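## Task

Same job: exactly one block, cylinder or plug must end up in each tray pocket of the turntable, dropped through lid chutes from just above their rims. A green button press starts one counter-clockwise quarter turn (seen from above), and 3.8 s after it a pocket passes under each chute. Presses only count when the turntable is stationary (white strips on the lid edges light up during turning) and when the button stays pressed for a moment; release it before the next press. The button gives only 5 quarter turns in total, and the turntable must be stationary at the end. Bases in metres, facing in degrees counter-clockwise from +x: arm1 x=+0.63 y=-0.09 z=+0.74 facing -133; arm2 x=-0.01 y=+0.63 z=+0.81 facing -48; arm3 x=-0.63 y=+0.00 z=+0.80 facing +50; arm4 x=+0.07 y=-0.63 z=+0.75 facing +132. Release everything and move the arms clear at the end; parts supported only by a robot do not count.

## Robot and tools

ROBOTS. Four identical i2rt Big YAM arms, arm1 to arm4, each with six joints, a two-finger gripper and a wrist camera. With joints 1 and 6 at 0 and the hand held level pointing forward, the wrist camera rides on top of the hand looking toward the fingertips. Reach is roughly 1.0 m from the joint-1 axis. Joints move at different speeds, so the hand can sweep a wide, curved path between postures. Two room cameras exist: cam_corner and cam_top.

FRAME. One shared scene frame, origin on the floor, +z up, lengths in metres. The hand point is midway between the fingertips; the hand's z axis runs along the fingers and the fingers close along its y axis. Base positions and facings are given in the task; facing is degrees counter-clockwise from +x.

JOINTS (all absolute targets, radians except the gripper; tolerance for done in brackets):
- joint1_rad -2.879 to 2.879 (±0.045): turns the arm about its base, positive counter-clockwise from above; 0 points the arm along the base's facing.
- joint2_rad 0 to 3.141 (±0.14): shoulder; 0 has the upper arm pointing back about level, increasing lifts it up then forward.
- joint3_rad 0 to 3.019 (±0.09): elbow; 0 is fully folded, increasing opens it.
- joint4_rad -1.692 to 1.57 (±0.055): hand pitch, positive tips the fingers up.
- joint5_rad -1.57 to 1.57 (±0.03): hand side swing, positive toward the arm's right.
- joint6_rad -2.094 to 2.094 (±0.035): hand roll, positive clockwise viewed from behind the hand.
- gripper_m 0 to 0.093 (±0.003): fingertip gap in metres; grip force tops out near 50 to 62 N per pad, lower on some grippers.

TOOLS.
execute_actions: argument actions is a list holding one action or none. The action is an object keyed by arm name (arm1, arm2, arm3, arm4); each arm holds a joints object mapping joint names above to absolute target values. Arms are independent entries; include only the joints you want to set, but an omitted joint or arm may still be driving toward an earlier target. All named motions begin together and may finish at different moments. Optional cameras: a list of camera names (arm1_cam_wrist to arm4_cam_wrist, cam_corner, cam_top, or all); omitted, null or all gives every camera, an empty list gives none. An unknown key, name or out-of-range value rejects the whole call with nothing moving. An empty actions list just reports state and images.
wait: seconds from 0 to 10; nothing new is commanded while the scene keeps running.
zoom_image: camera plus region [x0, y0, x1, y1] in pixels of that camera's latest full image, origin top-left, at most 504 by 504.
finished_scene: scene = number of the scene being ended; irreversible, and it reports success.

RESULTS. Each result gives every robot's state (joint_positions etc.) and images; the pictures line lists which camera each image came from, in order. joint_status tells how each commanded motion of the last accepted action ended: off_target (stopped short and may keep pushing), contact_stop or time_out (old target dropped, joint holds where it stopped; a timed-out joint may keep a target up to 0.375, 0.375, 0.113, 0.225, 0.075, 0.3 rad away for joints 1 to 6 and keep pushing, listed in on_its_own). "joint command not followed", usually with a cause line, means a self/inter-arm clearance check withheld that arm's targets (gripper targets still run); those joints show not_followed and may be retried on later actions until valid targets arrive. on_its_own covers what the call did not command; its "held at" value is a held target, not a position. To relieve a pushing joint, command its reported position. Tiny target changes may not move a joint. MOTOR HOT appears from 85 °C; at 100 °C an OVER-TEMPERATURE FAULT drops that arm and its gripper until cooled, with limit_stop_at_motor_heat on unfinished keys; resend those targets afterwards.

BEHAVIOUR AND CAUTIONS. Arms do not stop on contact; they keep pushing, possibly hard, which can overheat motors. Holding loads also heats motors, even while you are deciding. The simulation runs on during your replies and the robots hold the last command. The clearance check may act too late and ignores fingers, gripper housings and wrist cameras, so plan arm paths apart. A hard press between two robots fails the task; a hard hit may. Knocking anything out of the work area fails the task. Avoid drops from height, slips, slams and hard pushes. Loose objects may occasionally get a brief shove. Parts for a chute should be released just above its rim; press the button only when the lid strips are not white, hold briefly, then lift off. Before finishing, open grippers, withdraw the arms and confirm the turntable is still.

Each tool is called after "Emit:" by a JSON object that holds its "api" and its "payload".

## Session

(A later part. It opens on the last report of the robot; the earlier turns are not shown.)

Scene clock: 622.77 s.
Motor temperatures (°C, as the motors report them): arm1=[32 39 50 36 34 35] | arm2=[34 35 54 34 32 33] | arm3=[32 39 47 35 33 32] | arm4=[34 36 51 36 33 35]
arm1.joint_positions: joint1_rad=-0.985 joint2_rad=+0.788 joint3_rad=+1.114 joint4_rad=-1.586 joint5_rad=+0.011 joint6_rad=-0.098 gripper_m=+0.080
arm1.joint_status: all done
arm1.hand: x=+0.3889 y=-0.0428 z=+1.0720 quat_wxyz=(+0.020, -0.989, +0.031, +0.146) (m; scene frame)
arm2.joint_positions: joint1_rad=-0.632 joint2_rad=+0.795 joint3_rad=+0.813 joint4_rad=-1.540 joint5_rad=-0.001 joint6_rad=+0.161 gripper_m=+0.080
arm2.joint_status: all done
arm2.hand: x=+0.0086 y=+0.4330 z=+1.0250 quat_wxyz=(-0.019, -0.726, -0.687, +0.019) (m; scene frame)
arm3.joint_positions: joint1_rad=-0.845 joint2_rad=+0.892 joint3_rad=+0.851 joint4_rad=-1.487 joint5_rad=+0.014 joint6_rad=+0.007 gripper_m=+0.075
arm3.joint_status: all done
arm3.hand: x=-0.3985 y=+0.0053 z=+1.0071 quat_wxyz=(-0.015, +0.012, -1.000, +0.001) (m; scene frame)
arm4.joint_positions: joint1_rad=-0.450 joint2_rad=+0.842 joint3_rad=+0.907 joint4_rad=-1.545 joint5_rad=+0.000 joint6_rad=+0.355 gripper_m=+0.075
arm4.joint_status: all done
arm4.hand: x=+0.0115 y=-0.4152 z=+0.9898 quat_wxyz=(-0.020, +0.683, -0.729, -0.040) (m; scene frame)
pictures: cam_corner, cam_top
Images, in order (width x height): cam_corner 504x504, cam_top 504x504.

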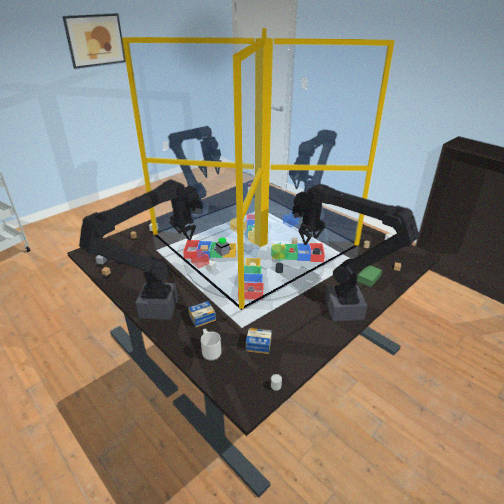

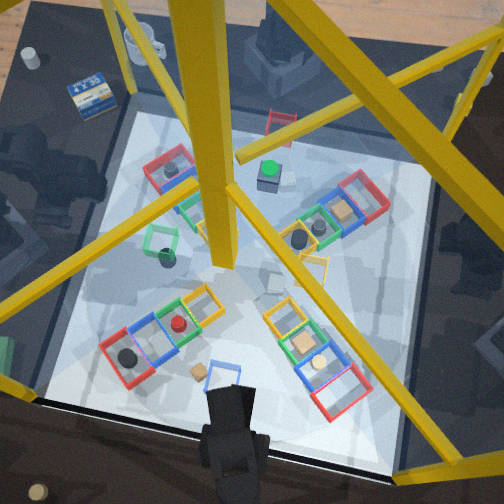

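Emit:
{"api": "execute_actions", "payload": {"actions": [{"arm1":{"joints":{"joint2_rad":0.75,"joint3_rad":0.72,"joint4_rad":-1.5}},"arm4":{"joints":{"joint2_rad":0.7,"joint3_rad":0.62,"joint4_rad":-1.5}},"arm3":{"joints":{"joint2_rad":0.7,"joint3_rad":0.65,"joint4_rad":-1.5}},"arm2":{"joints":{"joint2_rad":0.7,"joint3_rad":0.68,"joint4_rad":-1.5}}}], "cameras": []}}

Emit:
{"api": "execute_actions", "payload": {"actions": [{"arm1":{"joints":{"joint1_rad":0.642,"joint6_rad":0}},"arm4":{"joints":{"joint1_rad":0.84,"joint6_rad":0}},"arm3":{"joints":{"joint1_rad":0.80}},"arm2":{"joints":{"joint1_rad":0.85,"joint6_rad":0}}}], "cameras": []}}

Emit:
{"api": "execute_actions", "payload": {"actions": [{"arm1":{"joints":{"joint2_rad":1.45,"joint3_rad":1.15,"joint4_rad":-1.25}},"arm4":{"joints":{"joint2_rad":1.5,"joint3_rad":1.24,"joint4_rad":-1.3}},"arm3":{"joints":{"joint2_rad":1.65,"joint3_rad":1.4,"joint4_rad":-1.3}},"arm2":{"joints":{"joint2_rad":1.3,"joint3_rad":1.1,"joint4_rad":-1.4}}}]}}

Scene clock: 643.43 s.
Motor temperatures (°C, as the motors report them): arm1=[32 37 49 35 34 35] | arm2=[34 34 57 34 32 33] | arm3=[32 38 47 35 33 32] | arm4=[34 35 49 35 33 35]
arm1.joint_positions: joint1_rad=-0.985 joint2_rad=+0.747 joint3_rad=+0.730 joint4_rad=-1.517 joint5_rad=+0.011 joint6_rad=-0.098 gripper_m=+0.080
arm1.joint_status: all done
arm1.hand: x=+0.4491 y=-0.0536 z=+0.9231 quat_wxyz=(+0.003, -0.999, +0.030, +0.011) (m; scene frame)
arm2.joint_positions: joint1_rad=-0.632 joint2_rad=+0.697 joint3_rad=+0.675 joint4_rad=-1.510 joint5_rad=-0.001 joint6_rad=+0.161 gripper_m=+0.080
arm2.joint_status: all done
arm2.hand: x=+0.0049 y=+0.4653 z=+0.9869 quat_wxyz=(-0.015, -0.727, -0.687, +0.016) (m; scene frame)
arm3.joint_positions: joint1_rad=-0.845 joint2_rad=+0.696 joint3_rad=+0.649 joint4_rad=-1.491 joint5_rad=+0.014 joint6_rad=+0.007 gripper_m=+0.075
arm3.joint_status: all done
arm3.hand: x=-0.4634 y=+0.0038 z=+0.9635 quat_wxyz=(-0.011, +0.012, -1.000, +0.001) (m; scene frame)
arm4.joint_positions: joint1_rad=-0.450 joint2_rad=+0.695 joint3_rad=+0.621 joint4_rad=-1.509 joint5_rad=+0.000 joint6_rad=+0.355 gripper_m=+0.075
arm4.joint_status: all done
arm4.hand: x=+0.0318 y=-0.4837 z=+0.9028 quat_wxyz=(+0.004, +0.684, -0.730, +0.006) (m; scene frame)
pictures: none
No camera images: the call's "cameras" was empty. Leave "cameras" out to get every camera's image.

Scene clock: 645.27 s.
Motor temperatures (°C, as the motors report them): arm1=[32 37 49 36 34 35] | arm2=[34 34 57 34 32 33] | arm3=[32 38 47 35 33 32] | arm4=[34 35 49 35 33 35]
arm1.joint_positions: joint1_rad=+0.637 joint2_rad=+0.747 joint3_rad=+0.730 joint4_rad=-1.513 joint5_rad=+0.010 joint6_rad=-0.008 gripper_m=+0.080
arm1.joint_status: all done
arm1.hand: x=+0.6060 y=-0.2651 z=+0.9275 quat_wxyz=(-0.018, -0.741, -0.671, +0.017) (m; scene frame)
arm2.joint_positions: joint1_rad=+0.846 joint2_rad=+0.697 joint3_rad=+0.675 joint4_rad=-1.510 joint5_rad=-0.002 joint6_rad=+0.009 gripper_m=+0.080
arm2.joint_status: all done
arm2.hand: x=+0.1543 y=+0.6328 z=+0.9849 quat_wxyz=(-0.016, +0.001, -1.000, +0.001) (m; scene frame)
arm3.joint_positions: joint1_rad=+0.795 joint2_rad=+0.696 joint3_rad=+0.649 joint4_rad=-1.491 joint5_rad=+0.011 joint6_rad=+0.005 gripper_m=+0.075
arm3.joint_status: all done
arm3.hand: x=-0.6420 y=+0.1656 z=+0.9675 quat_wxyz=(-0.015, +0.740, -0.673, -0.017) (m; scene frame)
arm4.joint_positions: joint1_rad=+0.830 joint2_rad=+0.695 joint3_rad=+0.621 joint4_rad=-1.509 joint5_rad=+0.000 joint6_rad=+0.015 gripper_m=+0.075
arm4.joint_status: all done
arm4.hand: x=-0.0774 y=-0.6291 z=+0.9031 quat_wxyz=(+0.001, +1.000, -0.008, +0.006) (m; scene frame)
pictures: none
No camera images: the call's "cameras" was empty. Leave "cameras" out to get every camera's image.

Scene clock: 646.93 s.
Motor temperatures (°C, as the motors report them): arm1=[32 37 50 36 34 35] | arm2=[34 34 57 34 32 33] | arm3=[32 38 47 35 33 32] | arm4=[34 35 49 35 33 35]
arm1.joint_positions: joint1_rad=+0.637 joint2_rad=+1.452 joint3_rad=+1.115 joint4_rad=-1.258 joint5_rad=+0.010 joint6_rad=-0.008 gripper_m=+0.080
arm1.joint_status: all done
arm1.hand: x=+0.5835 y=-0.4812 z=+0.8863 quat_wxyz=(+0.003, -0.741, -0.671, -0.008) (m; scene frame)
arm2.joint_positions: joint1_rad=+0.846 joint2_rad=+1.305 joint3_rad=+1.064 joint4_rad=-1.405 joint5_rad=-0.002 joint6_rad=+0.009 gripper_m=+0.080
arm2.joint_status: all done
arm2.hand: x=+0.3281 y=+0.6348 z=+0.9889 quat_wxyz=(+0.042, +0.001, -0.999, +0.002) (m; scene frame)
arm3.joint_positions: joint1_rad=+0.795 joint2_rad=+1.662 joint3_rad=+1.346 joint4_rad=-1.309 joint5_rad=+0.011 joint6_rad=+0.005 gripper_m=+0.075
arm3.joint_status: all done
arm3.hand: x=-0.6731 y=+0.4735 z=+0.9463 quat_wxyz=(+0.014, +0.740, -0.672, +0.015) (m; scene frame)
arm4.joint_positions: joint1_rad=+0.830 joint2_rad=+1.513 joint3_rad=+1.183 joint4_rad=-1.304 joint5_rad=+0.000 joint6_rad=+0.015 gripper_m=+0.075
arm4.joint_status: all done
arm4.hand: x=-0.3386 y=-0.6288 z=+0.8955 quat_wxyz=(+0.001, +0.999, -0.008, +0.031) (m; scene frame)
pictures: arm1_cam_wrist, arm2_cam_wrist, arm3_cam_wrist, arm4_cam_wrist, cam_corner, cam_top
Images, in order (width x height): arm1_cam_wrist 504x504, arm2_cam_wrist 504x504, arm3_cam_wrist 504x504, arm4_cam_wrist 504x504, cam_corner 504x504, cam_top 504x504.

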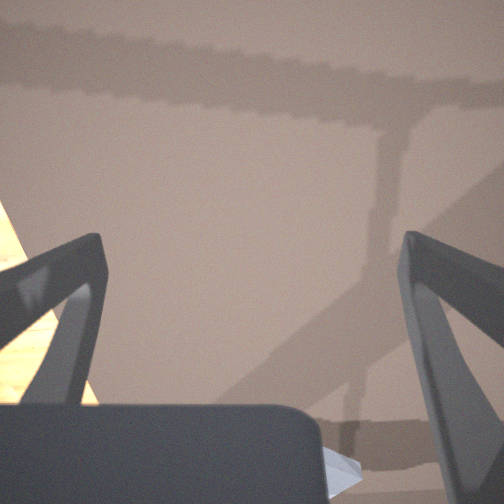

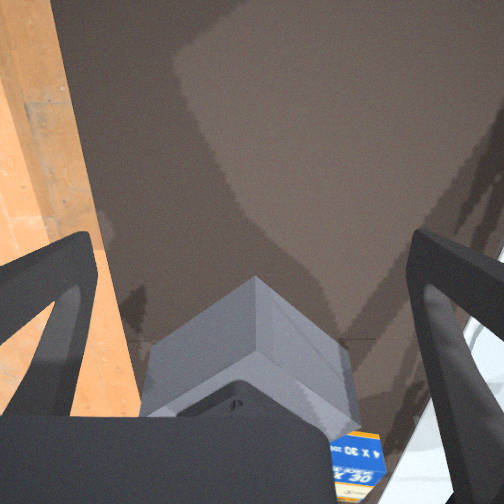

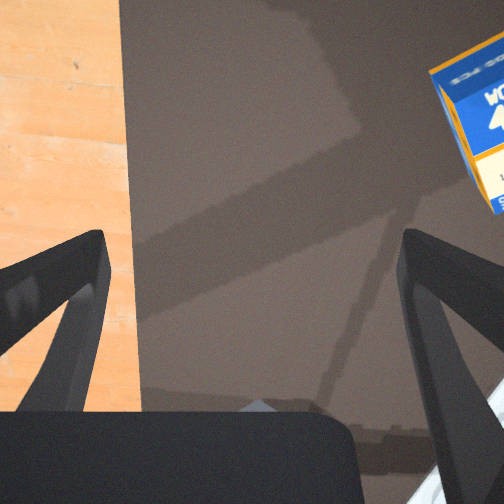

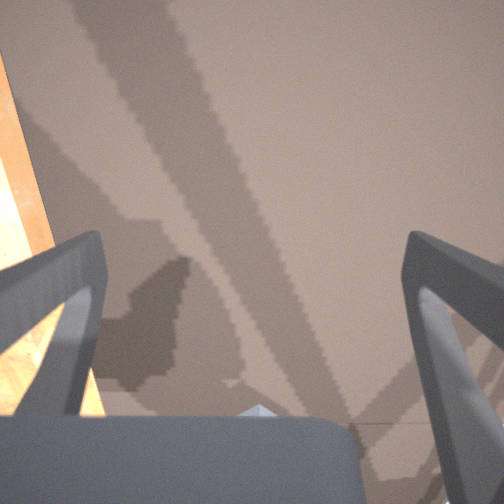

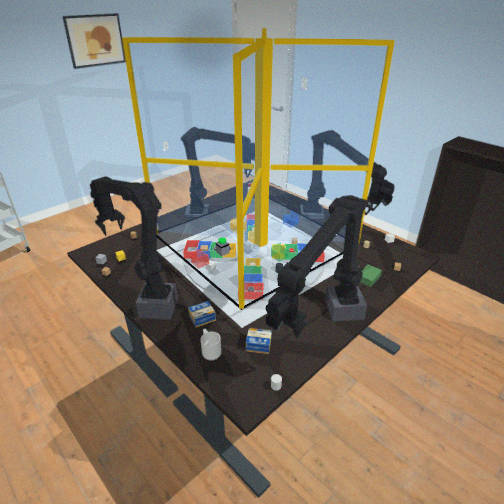

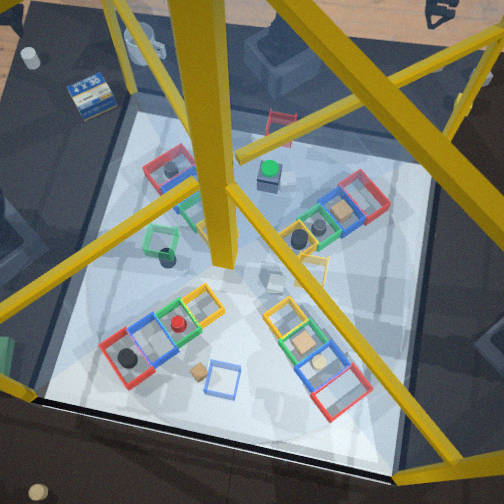

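Emit:
{"api": "execute_actions", "payload": {"actions": [{"arm1":{"joints":{"joint2_rad":1.60,"joint3_rad":1.2,"joint4_rad":-1.12}},"arm4":{"joints":{"joint2_rad":1.68,"joint3_rad":1.30,"joint4_rad":-1.14}},"arm3":{"joints":{"joint2_rad":1.88,"joint3_rad":1.47,"joint4_rad":-1.09}},"arm2":{"joints":{"joint2_rad":1.4,"joint3_rad":1.1,"joint4_rad":-0.85}}}]}}

Scene clock: 656.87 s.
Motor temperatures (°C, as the motors report them): arm1=[32 38 51 36 34 35] | arm2=[34 35 57 34 32 33] | arm3=[32 39 48 35 33 32] | arm4=[34 36 51 35 33 35]
arm1.joint_positions: joint1_rad=+0.637 joint2_rad=+1.596 joint3_rad=+1.169 joint4_rad=-1.136 joint5_rad=+0.010 joint6_rad=-0.008 gripper_m=+0.080
arm1.joint_status: all done
arm1.hand: x=+0.5787 y=-0.5314 z=+0.8480 quat_wxyz=(-0.008, -0.741, -0.671, +0.005) (m; scene frame)
arm2.joint_positions: joint1_rad=+0.846 joint2_rad=+1.405 joint3_rad=+1.064 joint4_rad=-0.865 joint5_rad=-0.002 joint6_rad=+0.009 gripper_m=+0.080
arm2.joint_status: all done
arm2.hand: x=+0.4616 y=+0.6363 z=+0.9685 quat_wxyz=(-0.178, +0.002, -0.984, -0.001) (m; scene frame)
arm3.joint_positions: joint1_rad=+0.795 joint2_rad=+1.900 joint3_rad=+1.444 joint4_rad=-1.106 joint5_rad=+0.011 joint6_rad=+0.005 gripper_m=+0.075
arm3.joint_status: all done
arm3.hand: x=-0.6821 y=+0.5539 z=+0.8630 quat_wxyz=(-0.007, +0.740, -0.673, -0.008) (m; scene frame)
arm4.joint_positions: joint1_rad=+0.830 joint2_rad=+1.696 joint3_rad=+1.265 joint4_rad=-1.151 joint5_rad=+0.000 joint6_rad=+0.015 gripper_m=+0.075
arm4.joint_status: all done
arm4.hand: x=-0.4060 y=-0.6288 z=+0.8444 quat_wxyz=(+0.001, +1.000, -0.008, +0.005) (m; scene frame)
pictures: arm1_cam_wrist, arm2_cam_wrist, arm3_cam_wrist, arm4_cam_wrist, cam_corner, cam_top
Images, in order (width x height): arm1_cam_wrist 504x504, arm2_cam_wrist 504x504, arm3_cam_wrist 504x504, arm4_cam_wrist 504x504, cam_corner 504x504, cam_top 504x504.

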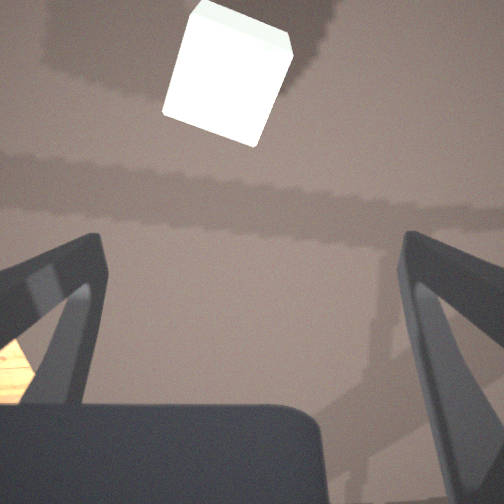

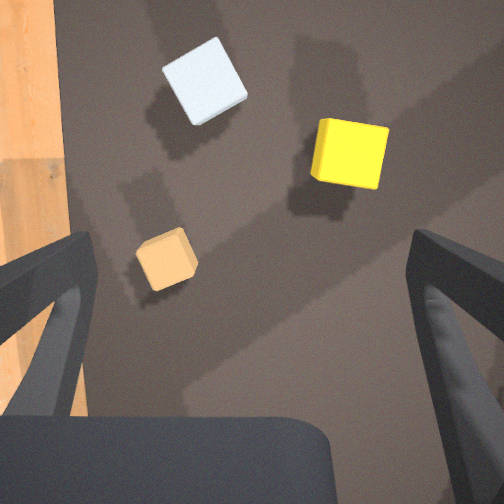

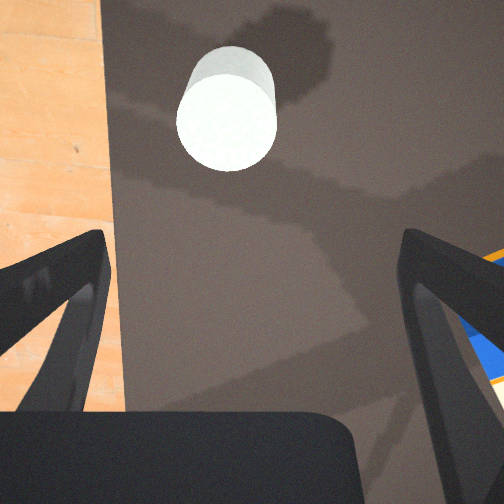

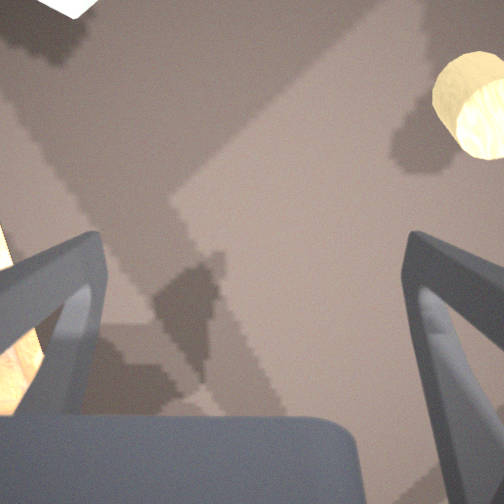

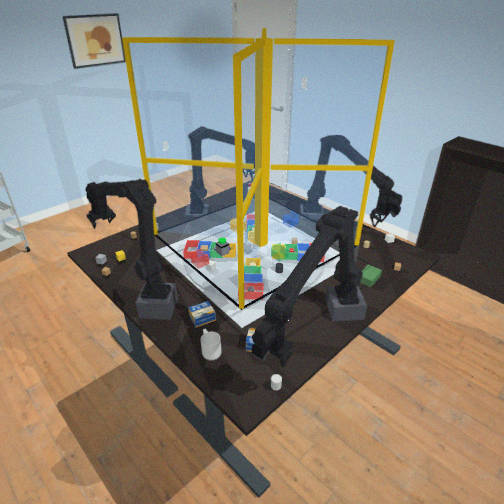

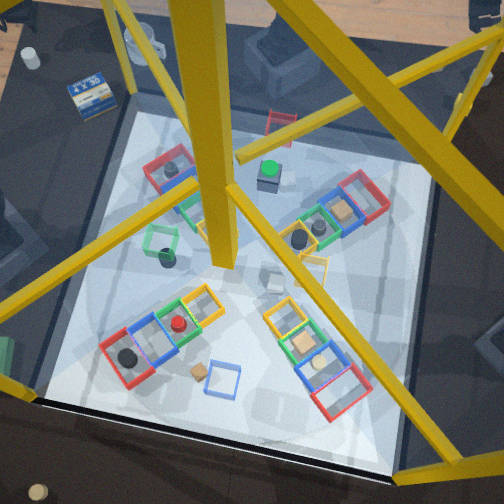

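Emit:
{"api": "execute_actions", "payload": {"actions": [{"arm1":{"joints":{"joint1_rad":0.668,"joint6_rad":0.40,"joint2_rad":1.705,"joint3_rad":1.19,"joint4_rad":-1.03}},"arm4":{"joints":{"joint1_rad":0.643,"joint2_rad":1.757,"joint3_rad":1.26,"joint4_rad":-1.05}},"arm3":{"joints":{"joint1_rad":0.82,"joint2_rad":1.955,"joint3_rad":1.39,"joint4_rad":-0.98}},"arm2":{"joints":{"joint1_rad":0.71,"joint2_rad":1.775,"joint3_rad":1.25,"joint4_rad":-1.0}}}]}}

Scene clock: 708.63 s.
Motor temperatures (°C, as the motors report them): arm1=[32 38 52 36 34 35] | arm2=[34 36 59 35 32 33] | arm3=[32 42 48 35 33 32] | arm4=[34 38 51 36 32 34]
arm1.joint_positions: joint1_rad=+0.665 joint2_rad=+1.696 joint3_rad=+1.169 joint4_rad=-1.046 joint5_rad=+0.010 joint6_rad=+0.391 gripper_m=+0.080
arm1.joint_status: all done
arm1.hand: x=+0.5904 y=-0.5502 z=+0.8045 quat_wxyz=(-0.004, -0.852, -0.523, +0.000) (m; scene frame)
arm2.joint_positions: joint1_rad=+0.704 joint2_rad=+1.776 joint3_rad=+1.235 joint4_rad=-0.991 joint5_rad=-0.002 joint6_rad=+0.009 gripper_m=+0.080
arm2.joint_status: all done
arm2.hand: x=+0.4851 y=+0.5649 z=+0.8558 quat_wxyz=(-0.016, -0.069, -0.997, +0.003) (m; scene frame)
arm3.joint_positions: joint1_rad=+0.816 joint2_rad=+1.953 joint3_rad=+1.387 joint4_rad=-0.997 joint5_rad=+0.011 joint6_rad=+0.005 gripper_m=+0.075
arm3.joint_status: all done
arm3.hand: x=-0.6939 y=+0.5499 z=+0.8161 quat_wxyz=(-0.007, +0.747, -0.665, -0.008) (m; scene frame)
arm4.joint_positions: joint1_rad=+0.631 joint2_rad=+1.756 joint3_rad=+1.265 joint4_rad=-1.061 joint5_rad=+0.000 joint6_rad=+0.014 gripper_m=+0.075
arm4.joint_status: all done
arm4.hand: x=-0.4149 y=-0.5303 z=+0.8163 quat_wxyz=(+0.000, +0.994, -0.106, -0.009) (m; scene frame)
pictures: arm1_cam_wrist, arm2_cam_wrist, arm3_cam_wrist, arm4_cam_wrist, cam_corner, cam_top
Images, in order (width x height): arm1_cam_wrist 504x504, arm2_cam_wrist 504x504, arm3_cam_wrist 504x504, arm4_cam_wrist 504x504, cam_corner 504x504, cam_top 504x504.

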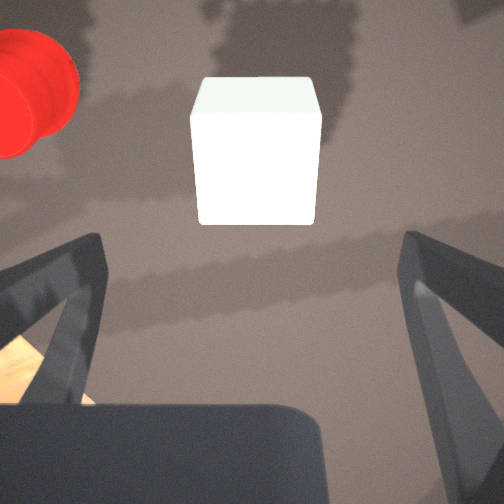

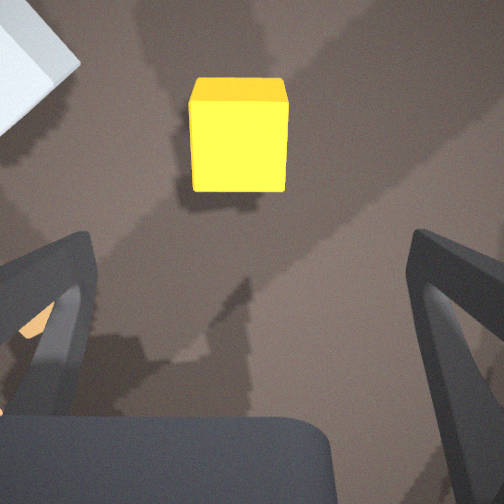

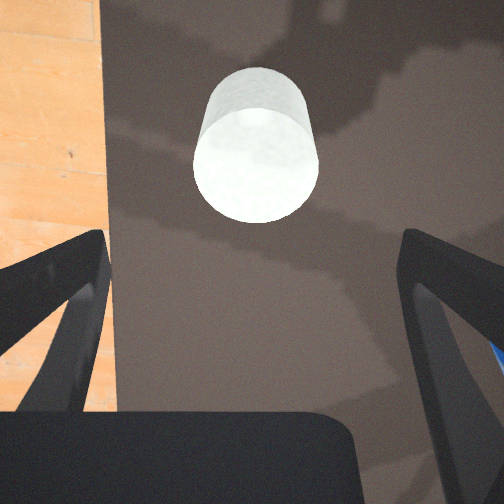

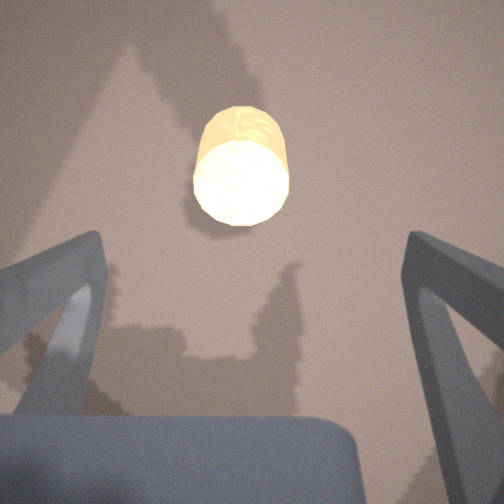

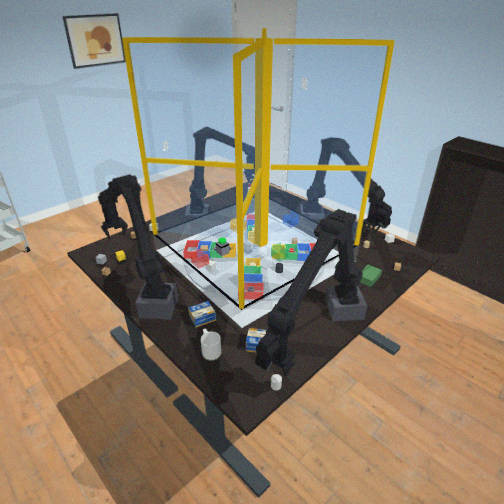

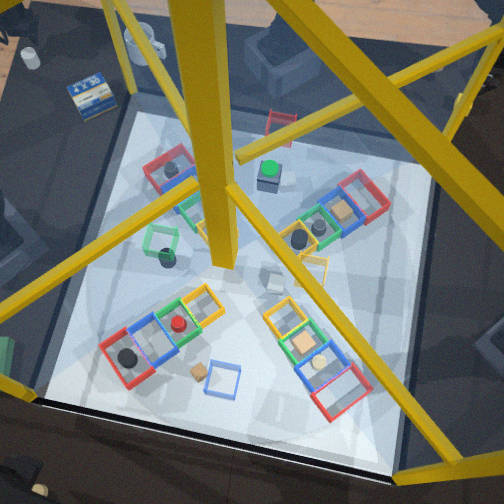

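Emit:
{"api": "execute_actions", "payload": {"actions": [{"arm1":{"joints":{"gripper_m":0.066,"joint2_rad":1.775,"joint3_rad":1.14,"joint4_rad":-0.90}},"arm4":{"joints":{"joint1_rad":0.645,"gripper_m":0.065,"joint2_rad":1.84,"joint3_rad":1.20,"joint4_rad":-0.90}},"arm3":{"joints":{"joint2_rad":2.043,"joint3_rad":1.36,"joint4_rad":-0.85}},"arm2":{"joints":{"joint1_rad":0.718,"gripper_m":0.07,"joint2_rad":1.945,"joint3_rad":1.175,"joint4_rad":-0.77}}}], "cameras": ["arm1_cam_wrist","arm2_cam_wrist","arm3_cam_wrist","arm4_cam_wrist"]}}

Scene clock: 727.60 s.
Motor temperatures (°C, as the motors report them): arm1=[32 39 51 36 34 35] | arm2=[34 37 56 34 32 33] | arm3=[32 42 47 35 33 32] | arm4=[34 38 48 36 32 34]
arm1.joint_positions: joint1_rad=+0.665 joint2_rad=+1.757 joint3_rad=+1.149 joint4_rad=-0.917 joint5_rad=+0.010 joint6_rad=+0.392 gripper_m=+0.066
arm1.joint_status: all done
arm1.hand: x=+0.5895 y=-0.5680 z=+0.7714 quat_wxyz=(-0.024, -0.852, -0.522, +0.014) (m; scene frame)
arm2.joint_positions: joint1_rad=+0.712 joint2_rad=+1.948 joint3_rad=+1.164 joint4_rad=-0.782 joint5_rad=-0.002 joint6_rad=+0.009 gripper_m=+0.070
arm2.joint_status: all done
arm2.hand: x=+0.4783 y=+0.5690 z=+0.7528 quat_wxyz=(+0.001, -0.066, -0.998, +0.002) (m; scene frame)
arm3.joint_positions: joint1_rad=+0.816 joint2_rad=+2.045 joint3_rad=+1.355 joint4_rad=-0.867 joint5_rad=+0.011 joint6_rad=+0.005 gripper_m=+0.075
arm3.joint_status: all done
arm3.hand: x=-0.6949 y=+0.5535 z=+0.7578 quat_wxyz=(-0.009, +0.747, -0.665, -0.010) (m; scene frame)
arm4.joint_positions: joint1_rad=+0.631 joint2_rad=+1.849 joint3_rad=+1.200 joint4_rad=-0.911 joint5_rad=+0.000 joint6_rad=+0.014 gripper_m=+0.065
arm4.joint_status: all done
arm4.hand: x=-0.4129 y=-0.5308 z=+0.7508 quat_wxyz=(+0.000, +0.994, -0.106, -0.005) (m; scene frame)
pictures: arm1_cam_wrist, arm2_cam_wrist, arm3_cam_wrist, arm4_cam_wrist
Images, in order (width x height): arm1_cam_wrist 504x504, arm2_cam_wrist 504x504, arm3_cam_wrist 504x504, arm4_cam_wrist 504x504.

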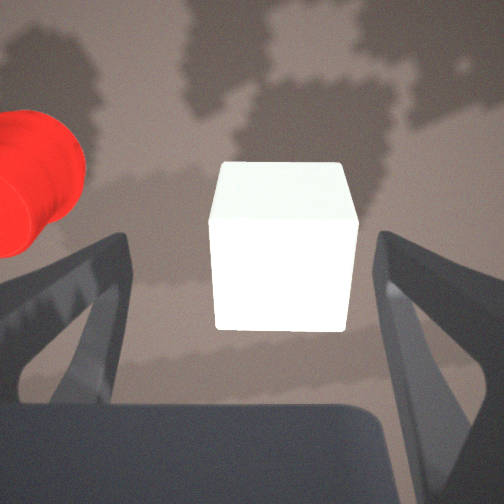

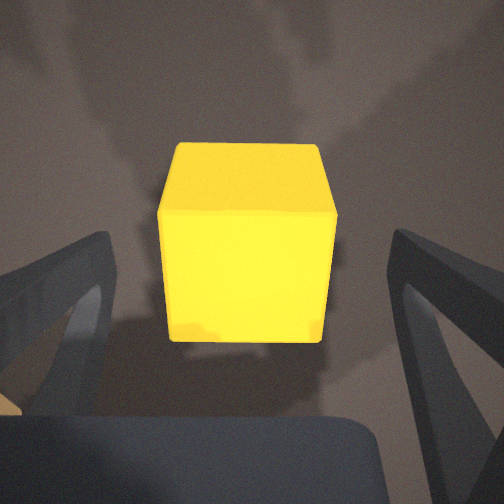

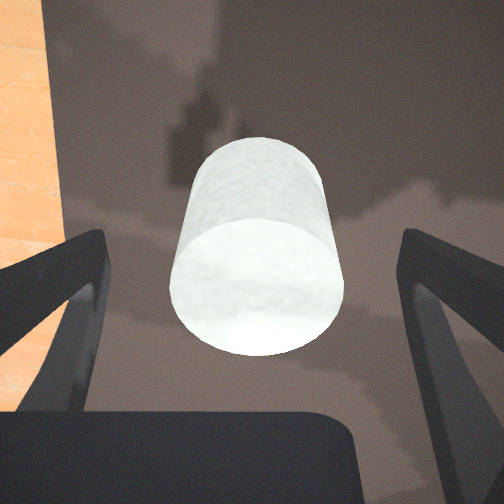

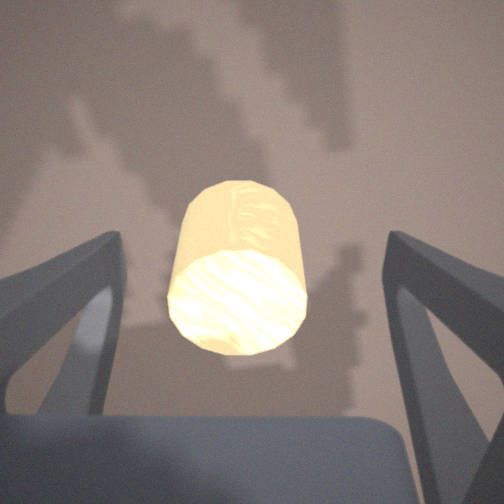

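Emit:
{"api": "execute_actions", "payload": {"actions": [{"arm1":{"joints":{"joint1_rad":0.642,"joint2_rad":1.79,"joint4_rad":-0.865}},"arm4":{"joints":{"gripper_m":0.012}},"arm3":{"joints":{"gripper_m":0.018}},"arm2":{"joints":{"gripper_m":0.018}}}], "cameras": ["arm1_cam_wrist","arm2_cam_wrist","arm3_cam_wrist","arm4_cam_wrist"]}}

Scene clock: 734.10 s.
Motor temperatures (°C, as the motors report them): arm1=[32 39 50 36 34 35] | arm2=[34 37 55 34 32 33] | arm3=[32 42 46 35 33 32] | arm4=[34 38 48 36 32 34]
arm1.joint_positions: joint1_rad=+0.648 joint2_rad=+1.757 joint3_rad=+1.149 joint4_rad=-0.882 joint5_rad=+0.010 joint6_rad=+0.392 gripper_m=+0.066
arm1.joint_status: all done
arm1.hand: x=+0.5802 y=-0.5757 z=+0.7718 quat_wxyz=(-0.038, -0.856, -0.514, +0.025) (m; scene frame)
arm2.joint_positions: joint1_rad=+0.712 joint2_rad=+1.948 joint3_rad=+1.164 joint4_rad=-0.782 joint5_rad=-0.002 joint6_rad=+0.009 gripper_m=+0.039
arm2.joint_status: gripper_m off_target (ended at +0.039, target +0.018)
arm2.hand: x=+0.4783 y=+0.5690 z=+0.7528 quat_wxyz=(+0.001, -0.066, -0.998, +0.002) (m; scene frame)
arm3.joint_positions: joint1_rad=+0.816 joint2_rad=+2.045 joint3_rad=+1.355 joint4_rad=-0.867 joint5_rad=+0.011 joint6_rad=+0.005 gripper_m=+0.039
arm3.joint_status: gripper_m off_target (ended at +0.039, target +0.018)
arm3.hand: x=-0.6949 y=+0.5535 z=+0.7578 quat_wxyz=(-0.009, +0.747, -0.665, -0.010) (m; scene frame)
arm4.joint_positions: joint1_rad=+0.631 joint2_rad=+1.849 joint3_rad=+1.200 joint4_rad=-0.911 joint5_rad=+0.000 joint6_rad=+0.014 gripper_m=+0.030
arm4.joint_status: gripper_m off_target (ended at +0.030, target +0.012)
arm4.hand: x=-0.4129 y=-0.5308 z=+0.7508 quat_wxyz=(+0.000, +0.994, -0.106, -0.005) (m; scene frame)
pictures: arm1_cam_wrist, arm2_cam_wrist, arm3_cam_wrist, arm4_cam_wrist
Images, in order (width x height): arm1_cam_wrist 504x504, arm2_cam_wrist 504x504, arm3_cam_wrist 504x504, arm4_cam_wrist 504x504.

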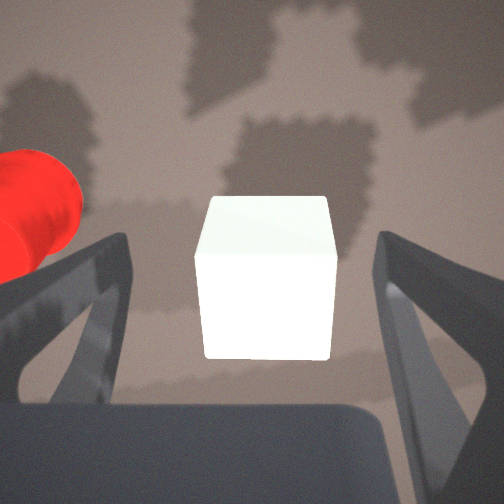

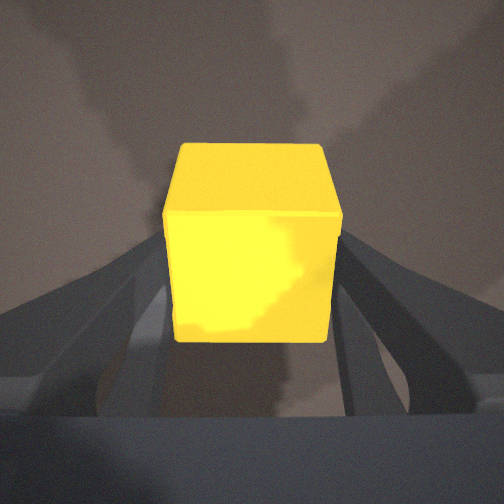

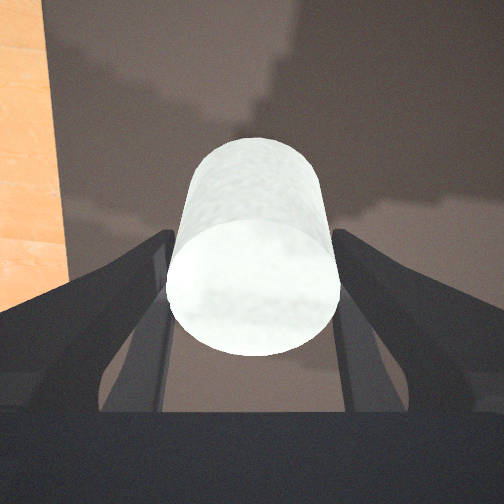

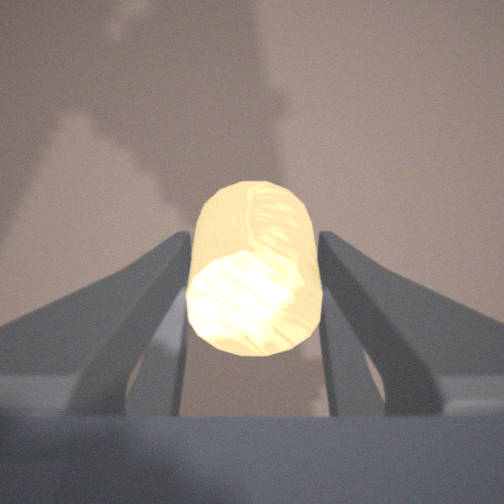

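Emit:
{"api": "execute_actions", "payload": {"actions": [{"arm1":{"joints":{"joint2_rad":1.81,"joint3_rad":1.13,"joint4_rad":-0.93}},"arm4":{"joints":{"joint2_rad":1.45,"joint4_rad":-1.25}},"arm3":{"joints":{"joint2_rad":1.65,"joint4_rad":-1.2}},"arm2":{"joints":{"joint2_rad":1.55,"joint4_rad":-1.15}}}], "cameras": ["arm1_cam_wrist","arm2_cam_wrist","arm3_cam_wrist","arm4_cam_wrist"]}}

Scene clock: 750.77 s.
Motor temperatures (°C, as the motors report them): arm1=[32 38 49 36 34 35] | arm2=[34 38 54 34 32 33] | arm3=[32 42 46 35 33 32] | arm4=[34 38 48 36 32 34]
arm1.joint_positions: joint1_rad=+0.648 joint2_rad=+1.783 joint3_rad=+1.141 joint4_rad=-0.915 joint5_rad=+0.010 joint6_rad=+0.392 gripper_m=+0.066
arm1.joint_status: all done
arm1.hand: x=+0.5819 y=-0.5608 z=+0.7565 quat_wxyz=(-0.010, -0.857, -0.515, +0.005) (m; scene frame)
arm2.joint_positions: joint1_rad=+0.712 joint2_rad=+1.544 joint3_rad=+1.164 joint4_rad=-1.139 joint5_rad=-0.002 joint6_rad=+0.009 gripper_m=+0.039
arm2.joint_status: all done
arm2.hand: x=+0.4311 y=+0.5759 z=+0.9350 quat_wxyz=(-0.023, -0.065, -0.998, +0.003) (m; scene frame)
arm3.joint_positions: joint1_rad=+0.816 joint2_rad=+1.643 joint3_rad=+1.349 joint4_rad=-1.185 joint5_rad=+0.011 joint6_rad=+0.005 gripper_m=+0.039
arm3.joint_status: all done
arm3.hand: x=-0.6865 y=+0.5031 z=+0.9575 quat_wxyz=(-0.034, +0.746, -0.664, -0.039) (m; scene frame)
arm4.joint_positions: joint1_rad=+0.631 joint2_rad=+1.442 joint3_rad=+1.197 joint4_rad=-1.241 joint5_rad=+0.000 joint6_rad=+0.014 gripper_m=+0.030
arm4.joint_status: all done
arm4.hand: x=-0.3484 y=-0.5436 z=+0.9290 quat_wxyz=(-0.003, +0.993, -0.106, -0.042) (m; scene frame)
pictures: arm1_cam_wrist, arm2_cam_wrist, arm3_cam_wrist, arm4_cam_wrist
Images, in order (width x height): arm1_cam_wrist 504x504, arm2_cam_wrist 504x504, arm3_cam_wrist 504x504, arm4_cam_wrist 504x504.

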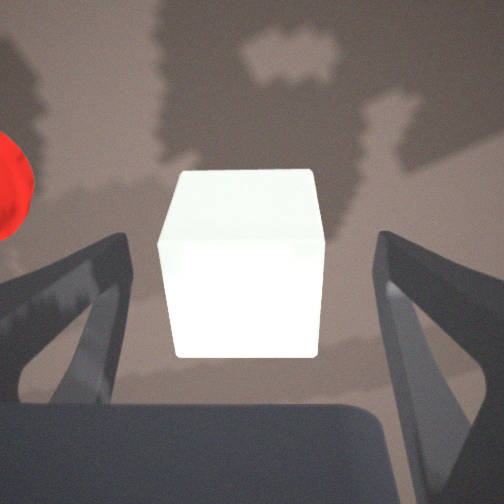

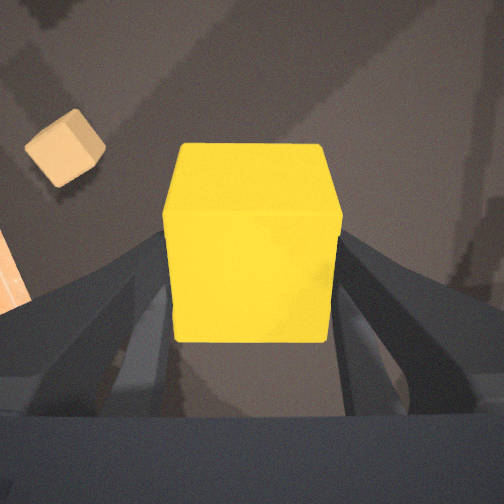

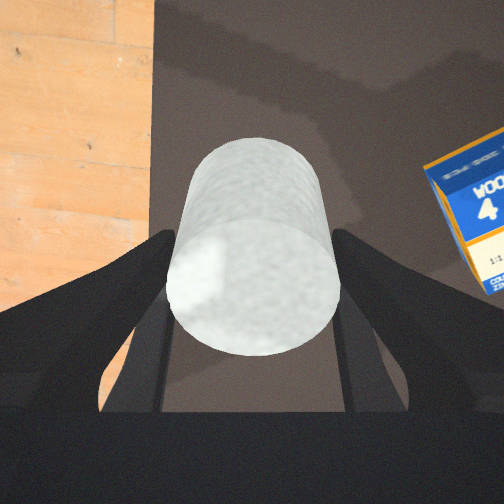

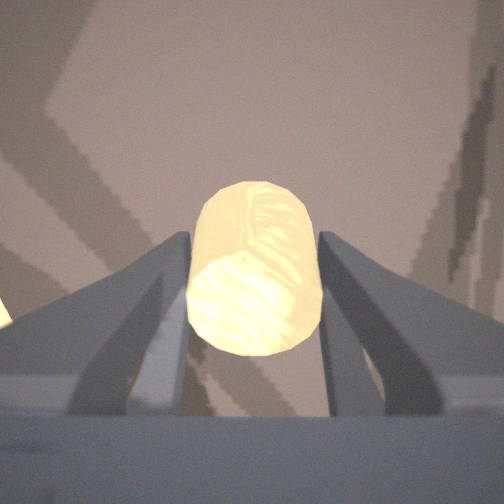

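Emit:
{"api": "execute_actions", "payload": {"actions": [{"arm1":{"joints":{"gripper_m":0.016}},"arm4":{"joints":{"joint2_rad":0.75,"joint3_rad":0.68,"joint4_rad":-1.5}},"arm3":{"joints":{"joint2_rad":0.75,"joint3_rad":0.72,"joint4_rad":-1.5}},"arm2":{"joints":{"joint2_rad":0.75,"joint3_rad":0.75,"joint4_rad":-1.5}}}], "cameras": ["arm1_cam_wrist"]}}

Emit:
{"api": "execute_actions", "payload": {"actions": [{"arm1":{"joints":{"joint2_rad":1.4,"joint4_rad":-1.25}},"arm4":{"joints":{"joint1_rad":-0.46,"joint6_rad":0.245}},"arm3":{"joints":{"joint1_rad":-0.85}},"arm2":{"joints":{"joint1_rad":-0.70,"joint6_rad":0.16}}}], "cameras": []}}

Emit:
{"api": "execute_actions", "payload": {"actions": [{"arm1":{"joints":{"joint2_rad":0.75,"joint3_rad":0.72,"joint4_rad":-1.5}},"arm4":{"joints":{"joint3_rad":1.0,"joint4_rad":-1.62}},"arm3":{"joints":{"joint3_rad":1.0,"joint4_rad":-1.55}},"arm2":{"joints":{"joint3_rad":1.15,"joint4_rad":-1.6}}}], "cameras": ["arm1_cam_wrist","cam_corner","cam_top"]}}

Scene clock: 757.43 s.
Motor temperatures (°C, as the motors report them): arm1=[32 38 48 36 34 35] | arm2=[34 37 54 34 32 33] | arm3=[32 41 46 35 33 32] | arm4=[34 38 48 36 32 34]
arm1.joint_positions: joint1_rad=+0.648 joint2_rad=+1.783 joint3_rad=+1.141 joint4_rad=-0.915 joint5_rad=+0.010 joint6_rad=+0.392 gripper_m=+0.039
arm1.joint_status: gripper_m off_target (ended at +0.039, target +0.016)
arm1.hand: x=+0.5819 y=-0.5608 z=+0.7565 quat_wxyz=(-0.010, -0.857, -0.515, +0.005) (m; scene frame)
arm2.joint_positions: joint1_rad=+0.712 joint2_rad=+0.746 joint3_rad=+0.751 joint4_rad=-1.492 joint5_rad=-0.002 joint6_rad=+0.009 gripper_m=+0.039
arm2.joint_status: all done
arm2.hand: x=+0.1790 y=+0.6073 z=+1.0073 quat_wxyz=(-0.038, -0.065, -0.997, +0.004) (m; scene frame)
arm3.joint_positions: joint1_rad=+0.816 joint2_rad=+0.752 joint3_rad=+0.720 joint4_rad=-1.491 joint5_rad=+0.011 joint6_rad=+0.005 gripper_m=+0.039
arm3.joint_status: all done
arm3.hand: x=-0.6476 y=+0.1856 z=+0.9868 quat_wxyz=(-0.020, +0.746, -0.665, -0.023) (m; scene frame)
arm4.joint_positions: joint1_rad=+0.631 joint2_rad=+0.754 joint3_rad=+0.684 joint4_rad=-1.496 joint5_rad=+0.000 joint6_rad=+0.014 gripper_m=+0.030
arm4.joint_status: all done
arm4.hand: x=-0.0961 y=-0.5947 z=+0.9188 quat_wxyz=(+0.001, +0.994, -0.106, -0.003) (m; scene frame)
pictures: arm1_cam_wrist
Images, in order (width x height): arm1_cam_wrist 504x504.

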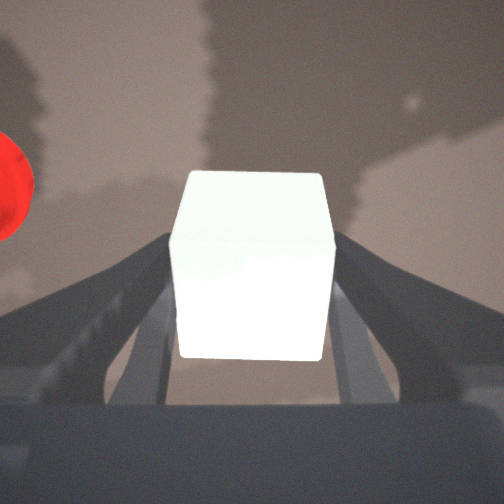

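Scene clock: 759.27 s.
Motor temperatures (°C, as the motors report them): arm1=[32 38 48 36 34 35] | arm2=[34 37 54 34 32 33] | arm3=[32 41 46 35 33 32] | arm4=[34 38 48 36 32 34]
arm1.joint_positions: joint1_rad=+0.648 joint2_rad=+1.381 joint3_rad=+1.132 joint4_rad=-1.235 joint5_rad=+0.010 joint6_rad=+0.392 gripper_m=+0.039
arm1.joint_status: all done
arm1.hand: x=+0.5862 y=-0.4910 z=+0.9204 quat_wxyz=(-0.040, -0.856, -0.514, +0.027) (m; scene frame)
arm2.joint_positions: joint1_rad=-0.696 joint2_rad=+0.746 joint3_rad=+0.751 joint4_rad=-1.492 joint5_rad=-0.001 joint6_rad=+0.150 gripper_m=+0.039
arm2.joint_status: all done
arm2.hand: x=-0.0045 y=+0.4387 z=+1.0095 quat_wxyz=(-0.032, -0.744, -0.667, +0.031) (m; scene frame)
arm3.joint_positions: joint1_rad=-0.845 joint2_rad=+0.752 joint3_rad=+0.720 joint4_rad=-1.491 joint5_rad=+0.013 joint6_rad=+0.004 gripper_m=+0.039
arm3.joint_status: all done
arm3.hand: x=-0.4425 y=+0.0045 z=+0.9823 quat_wxyz=(-0.018, +0.013, -1.000, +0.000) (m; scene frame)
arm4.joint_positions: joint1_rad=-0.450 joint2_rad=+0.754 joint3_rad=+0.684 joint4_rad=-1.496 joint5_rad=+0.000 joint6_rad=+0.230 gripper_m=+0.030
arm4.joint_status: all done
arm4.hand: x=+0.0255 y=-0.4623 z=+0.9185 quat_wxyz=(-0.001, +0.728, -0.686, -0.002) (m; scene frame)
pictures: none
No camera images: the call's "cameras" was empty. Leave "cameras" out to get every camera's image.

Scene clock: 760.50 s.
Motor temperatures (°C, as the motors report them): arm1=[32 38 48 36 34 35] | arm2=[34 37 55 34 32 33] | arm3=[32 41 47 35 33 32] | arm4=[34 37 48 36 32 34]
arm1.joint_positions: joint1_rad=+0.648 joint2_rad=+0.749 joint3_rad=+0.735 joint4_rad=-1.488 joint5_rad=+0.010 joint6_rad=+0.392 gripper_m=+0.039
arm1.joint_status: all done
arm1.hand: x=+0.6072 y=-0.2726 z=+0.9295 quat_wxyz=(-0.032, -0.857, -0.514, +0.021) (m; scene frame)
arm2.joint_positions: joint1_rad=-0.696 joint2_rad=+0.747 joint3_rad=+1.118 joint4_rad=-1.590 joint5_rad=-0.001 joint6_rad=+0.150 gripper_m=+0.039
arm2.joint_status: all done
arm2.hand: x=-0.0018 y=+0.4010 z=+1.1605 quat_wxyz=(-0.135, -0.733, -0.657, +0.115) (m; scene frame)
arm3.joint_positions: joint1_rad=-0.845 joint2_rad=+0.751 joint3_rad=+0.963 joint4_rad=-1.539 joint5_rad=+0.013 joint6_rad=+0.004 gripper_m=+0.039
arm3.joint_status: all done
arm3.hand: x=-0.4025 y=+0.0046 z=+1.0809 quat_wxyz=(-0.115, +0.012, -0.993, -0.001) (m; scene frame)
arm4.joint_positions: joint1_rad=-0.450 joint2_rad=+0.754 joint3_rad=+0.957 joint4_rad=-1.611 joint5_rad=+0.000 joint6_rad=+0.230 gripper_m=+0.030
arm4.joint_status: all done
arm4.hand: x=+0.0165 y=-0.4318 z=+1.0253 quat_wxyz=(-0.040, +0.725, -0.684, -0.070) (m; scene frame)
pictures: arm1_cam_wrist, cam_corner, cam_top
Images, in order (width x height): arm1_cam_wrist 504x504, cam_corner 504x504, cam_top 504x504.

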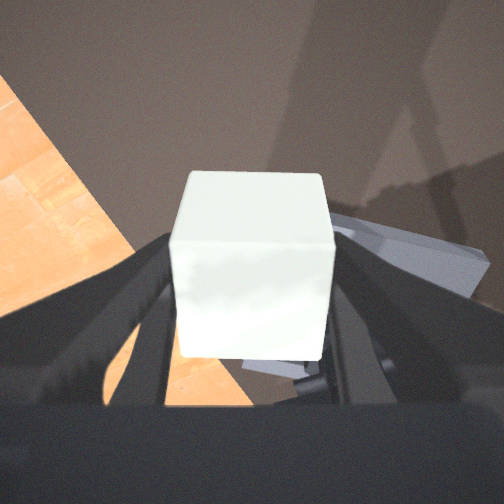

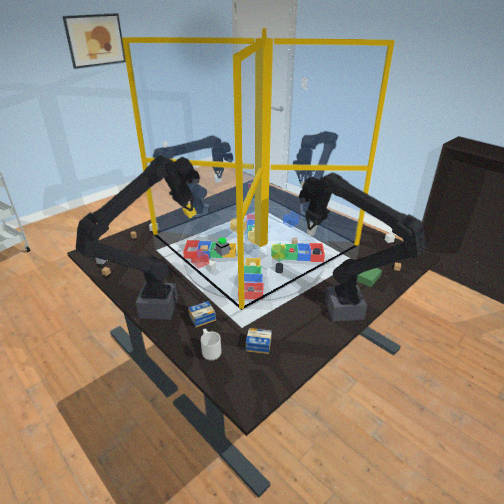

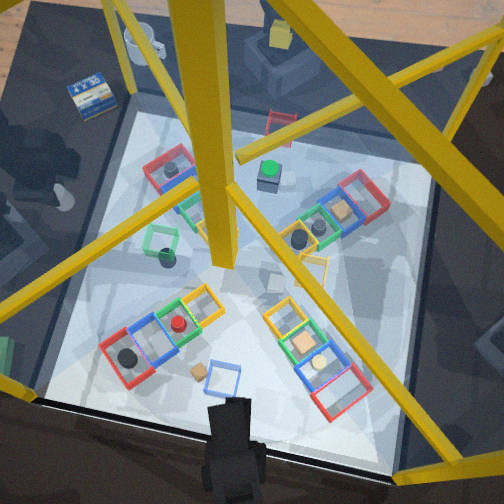

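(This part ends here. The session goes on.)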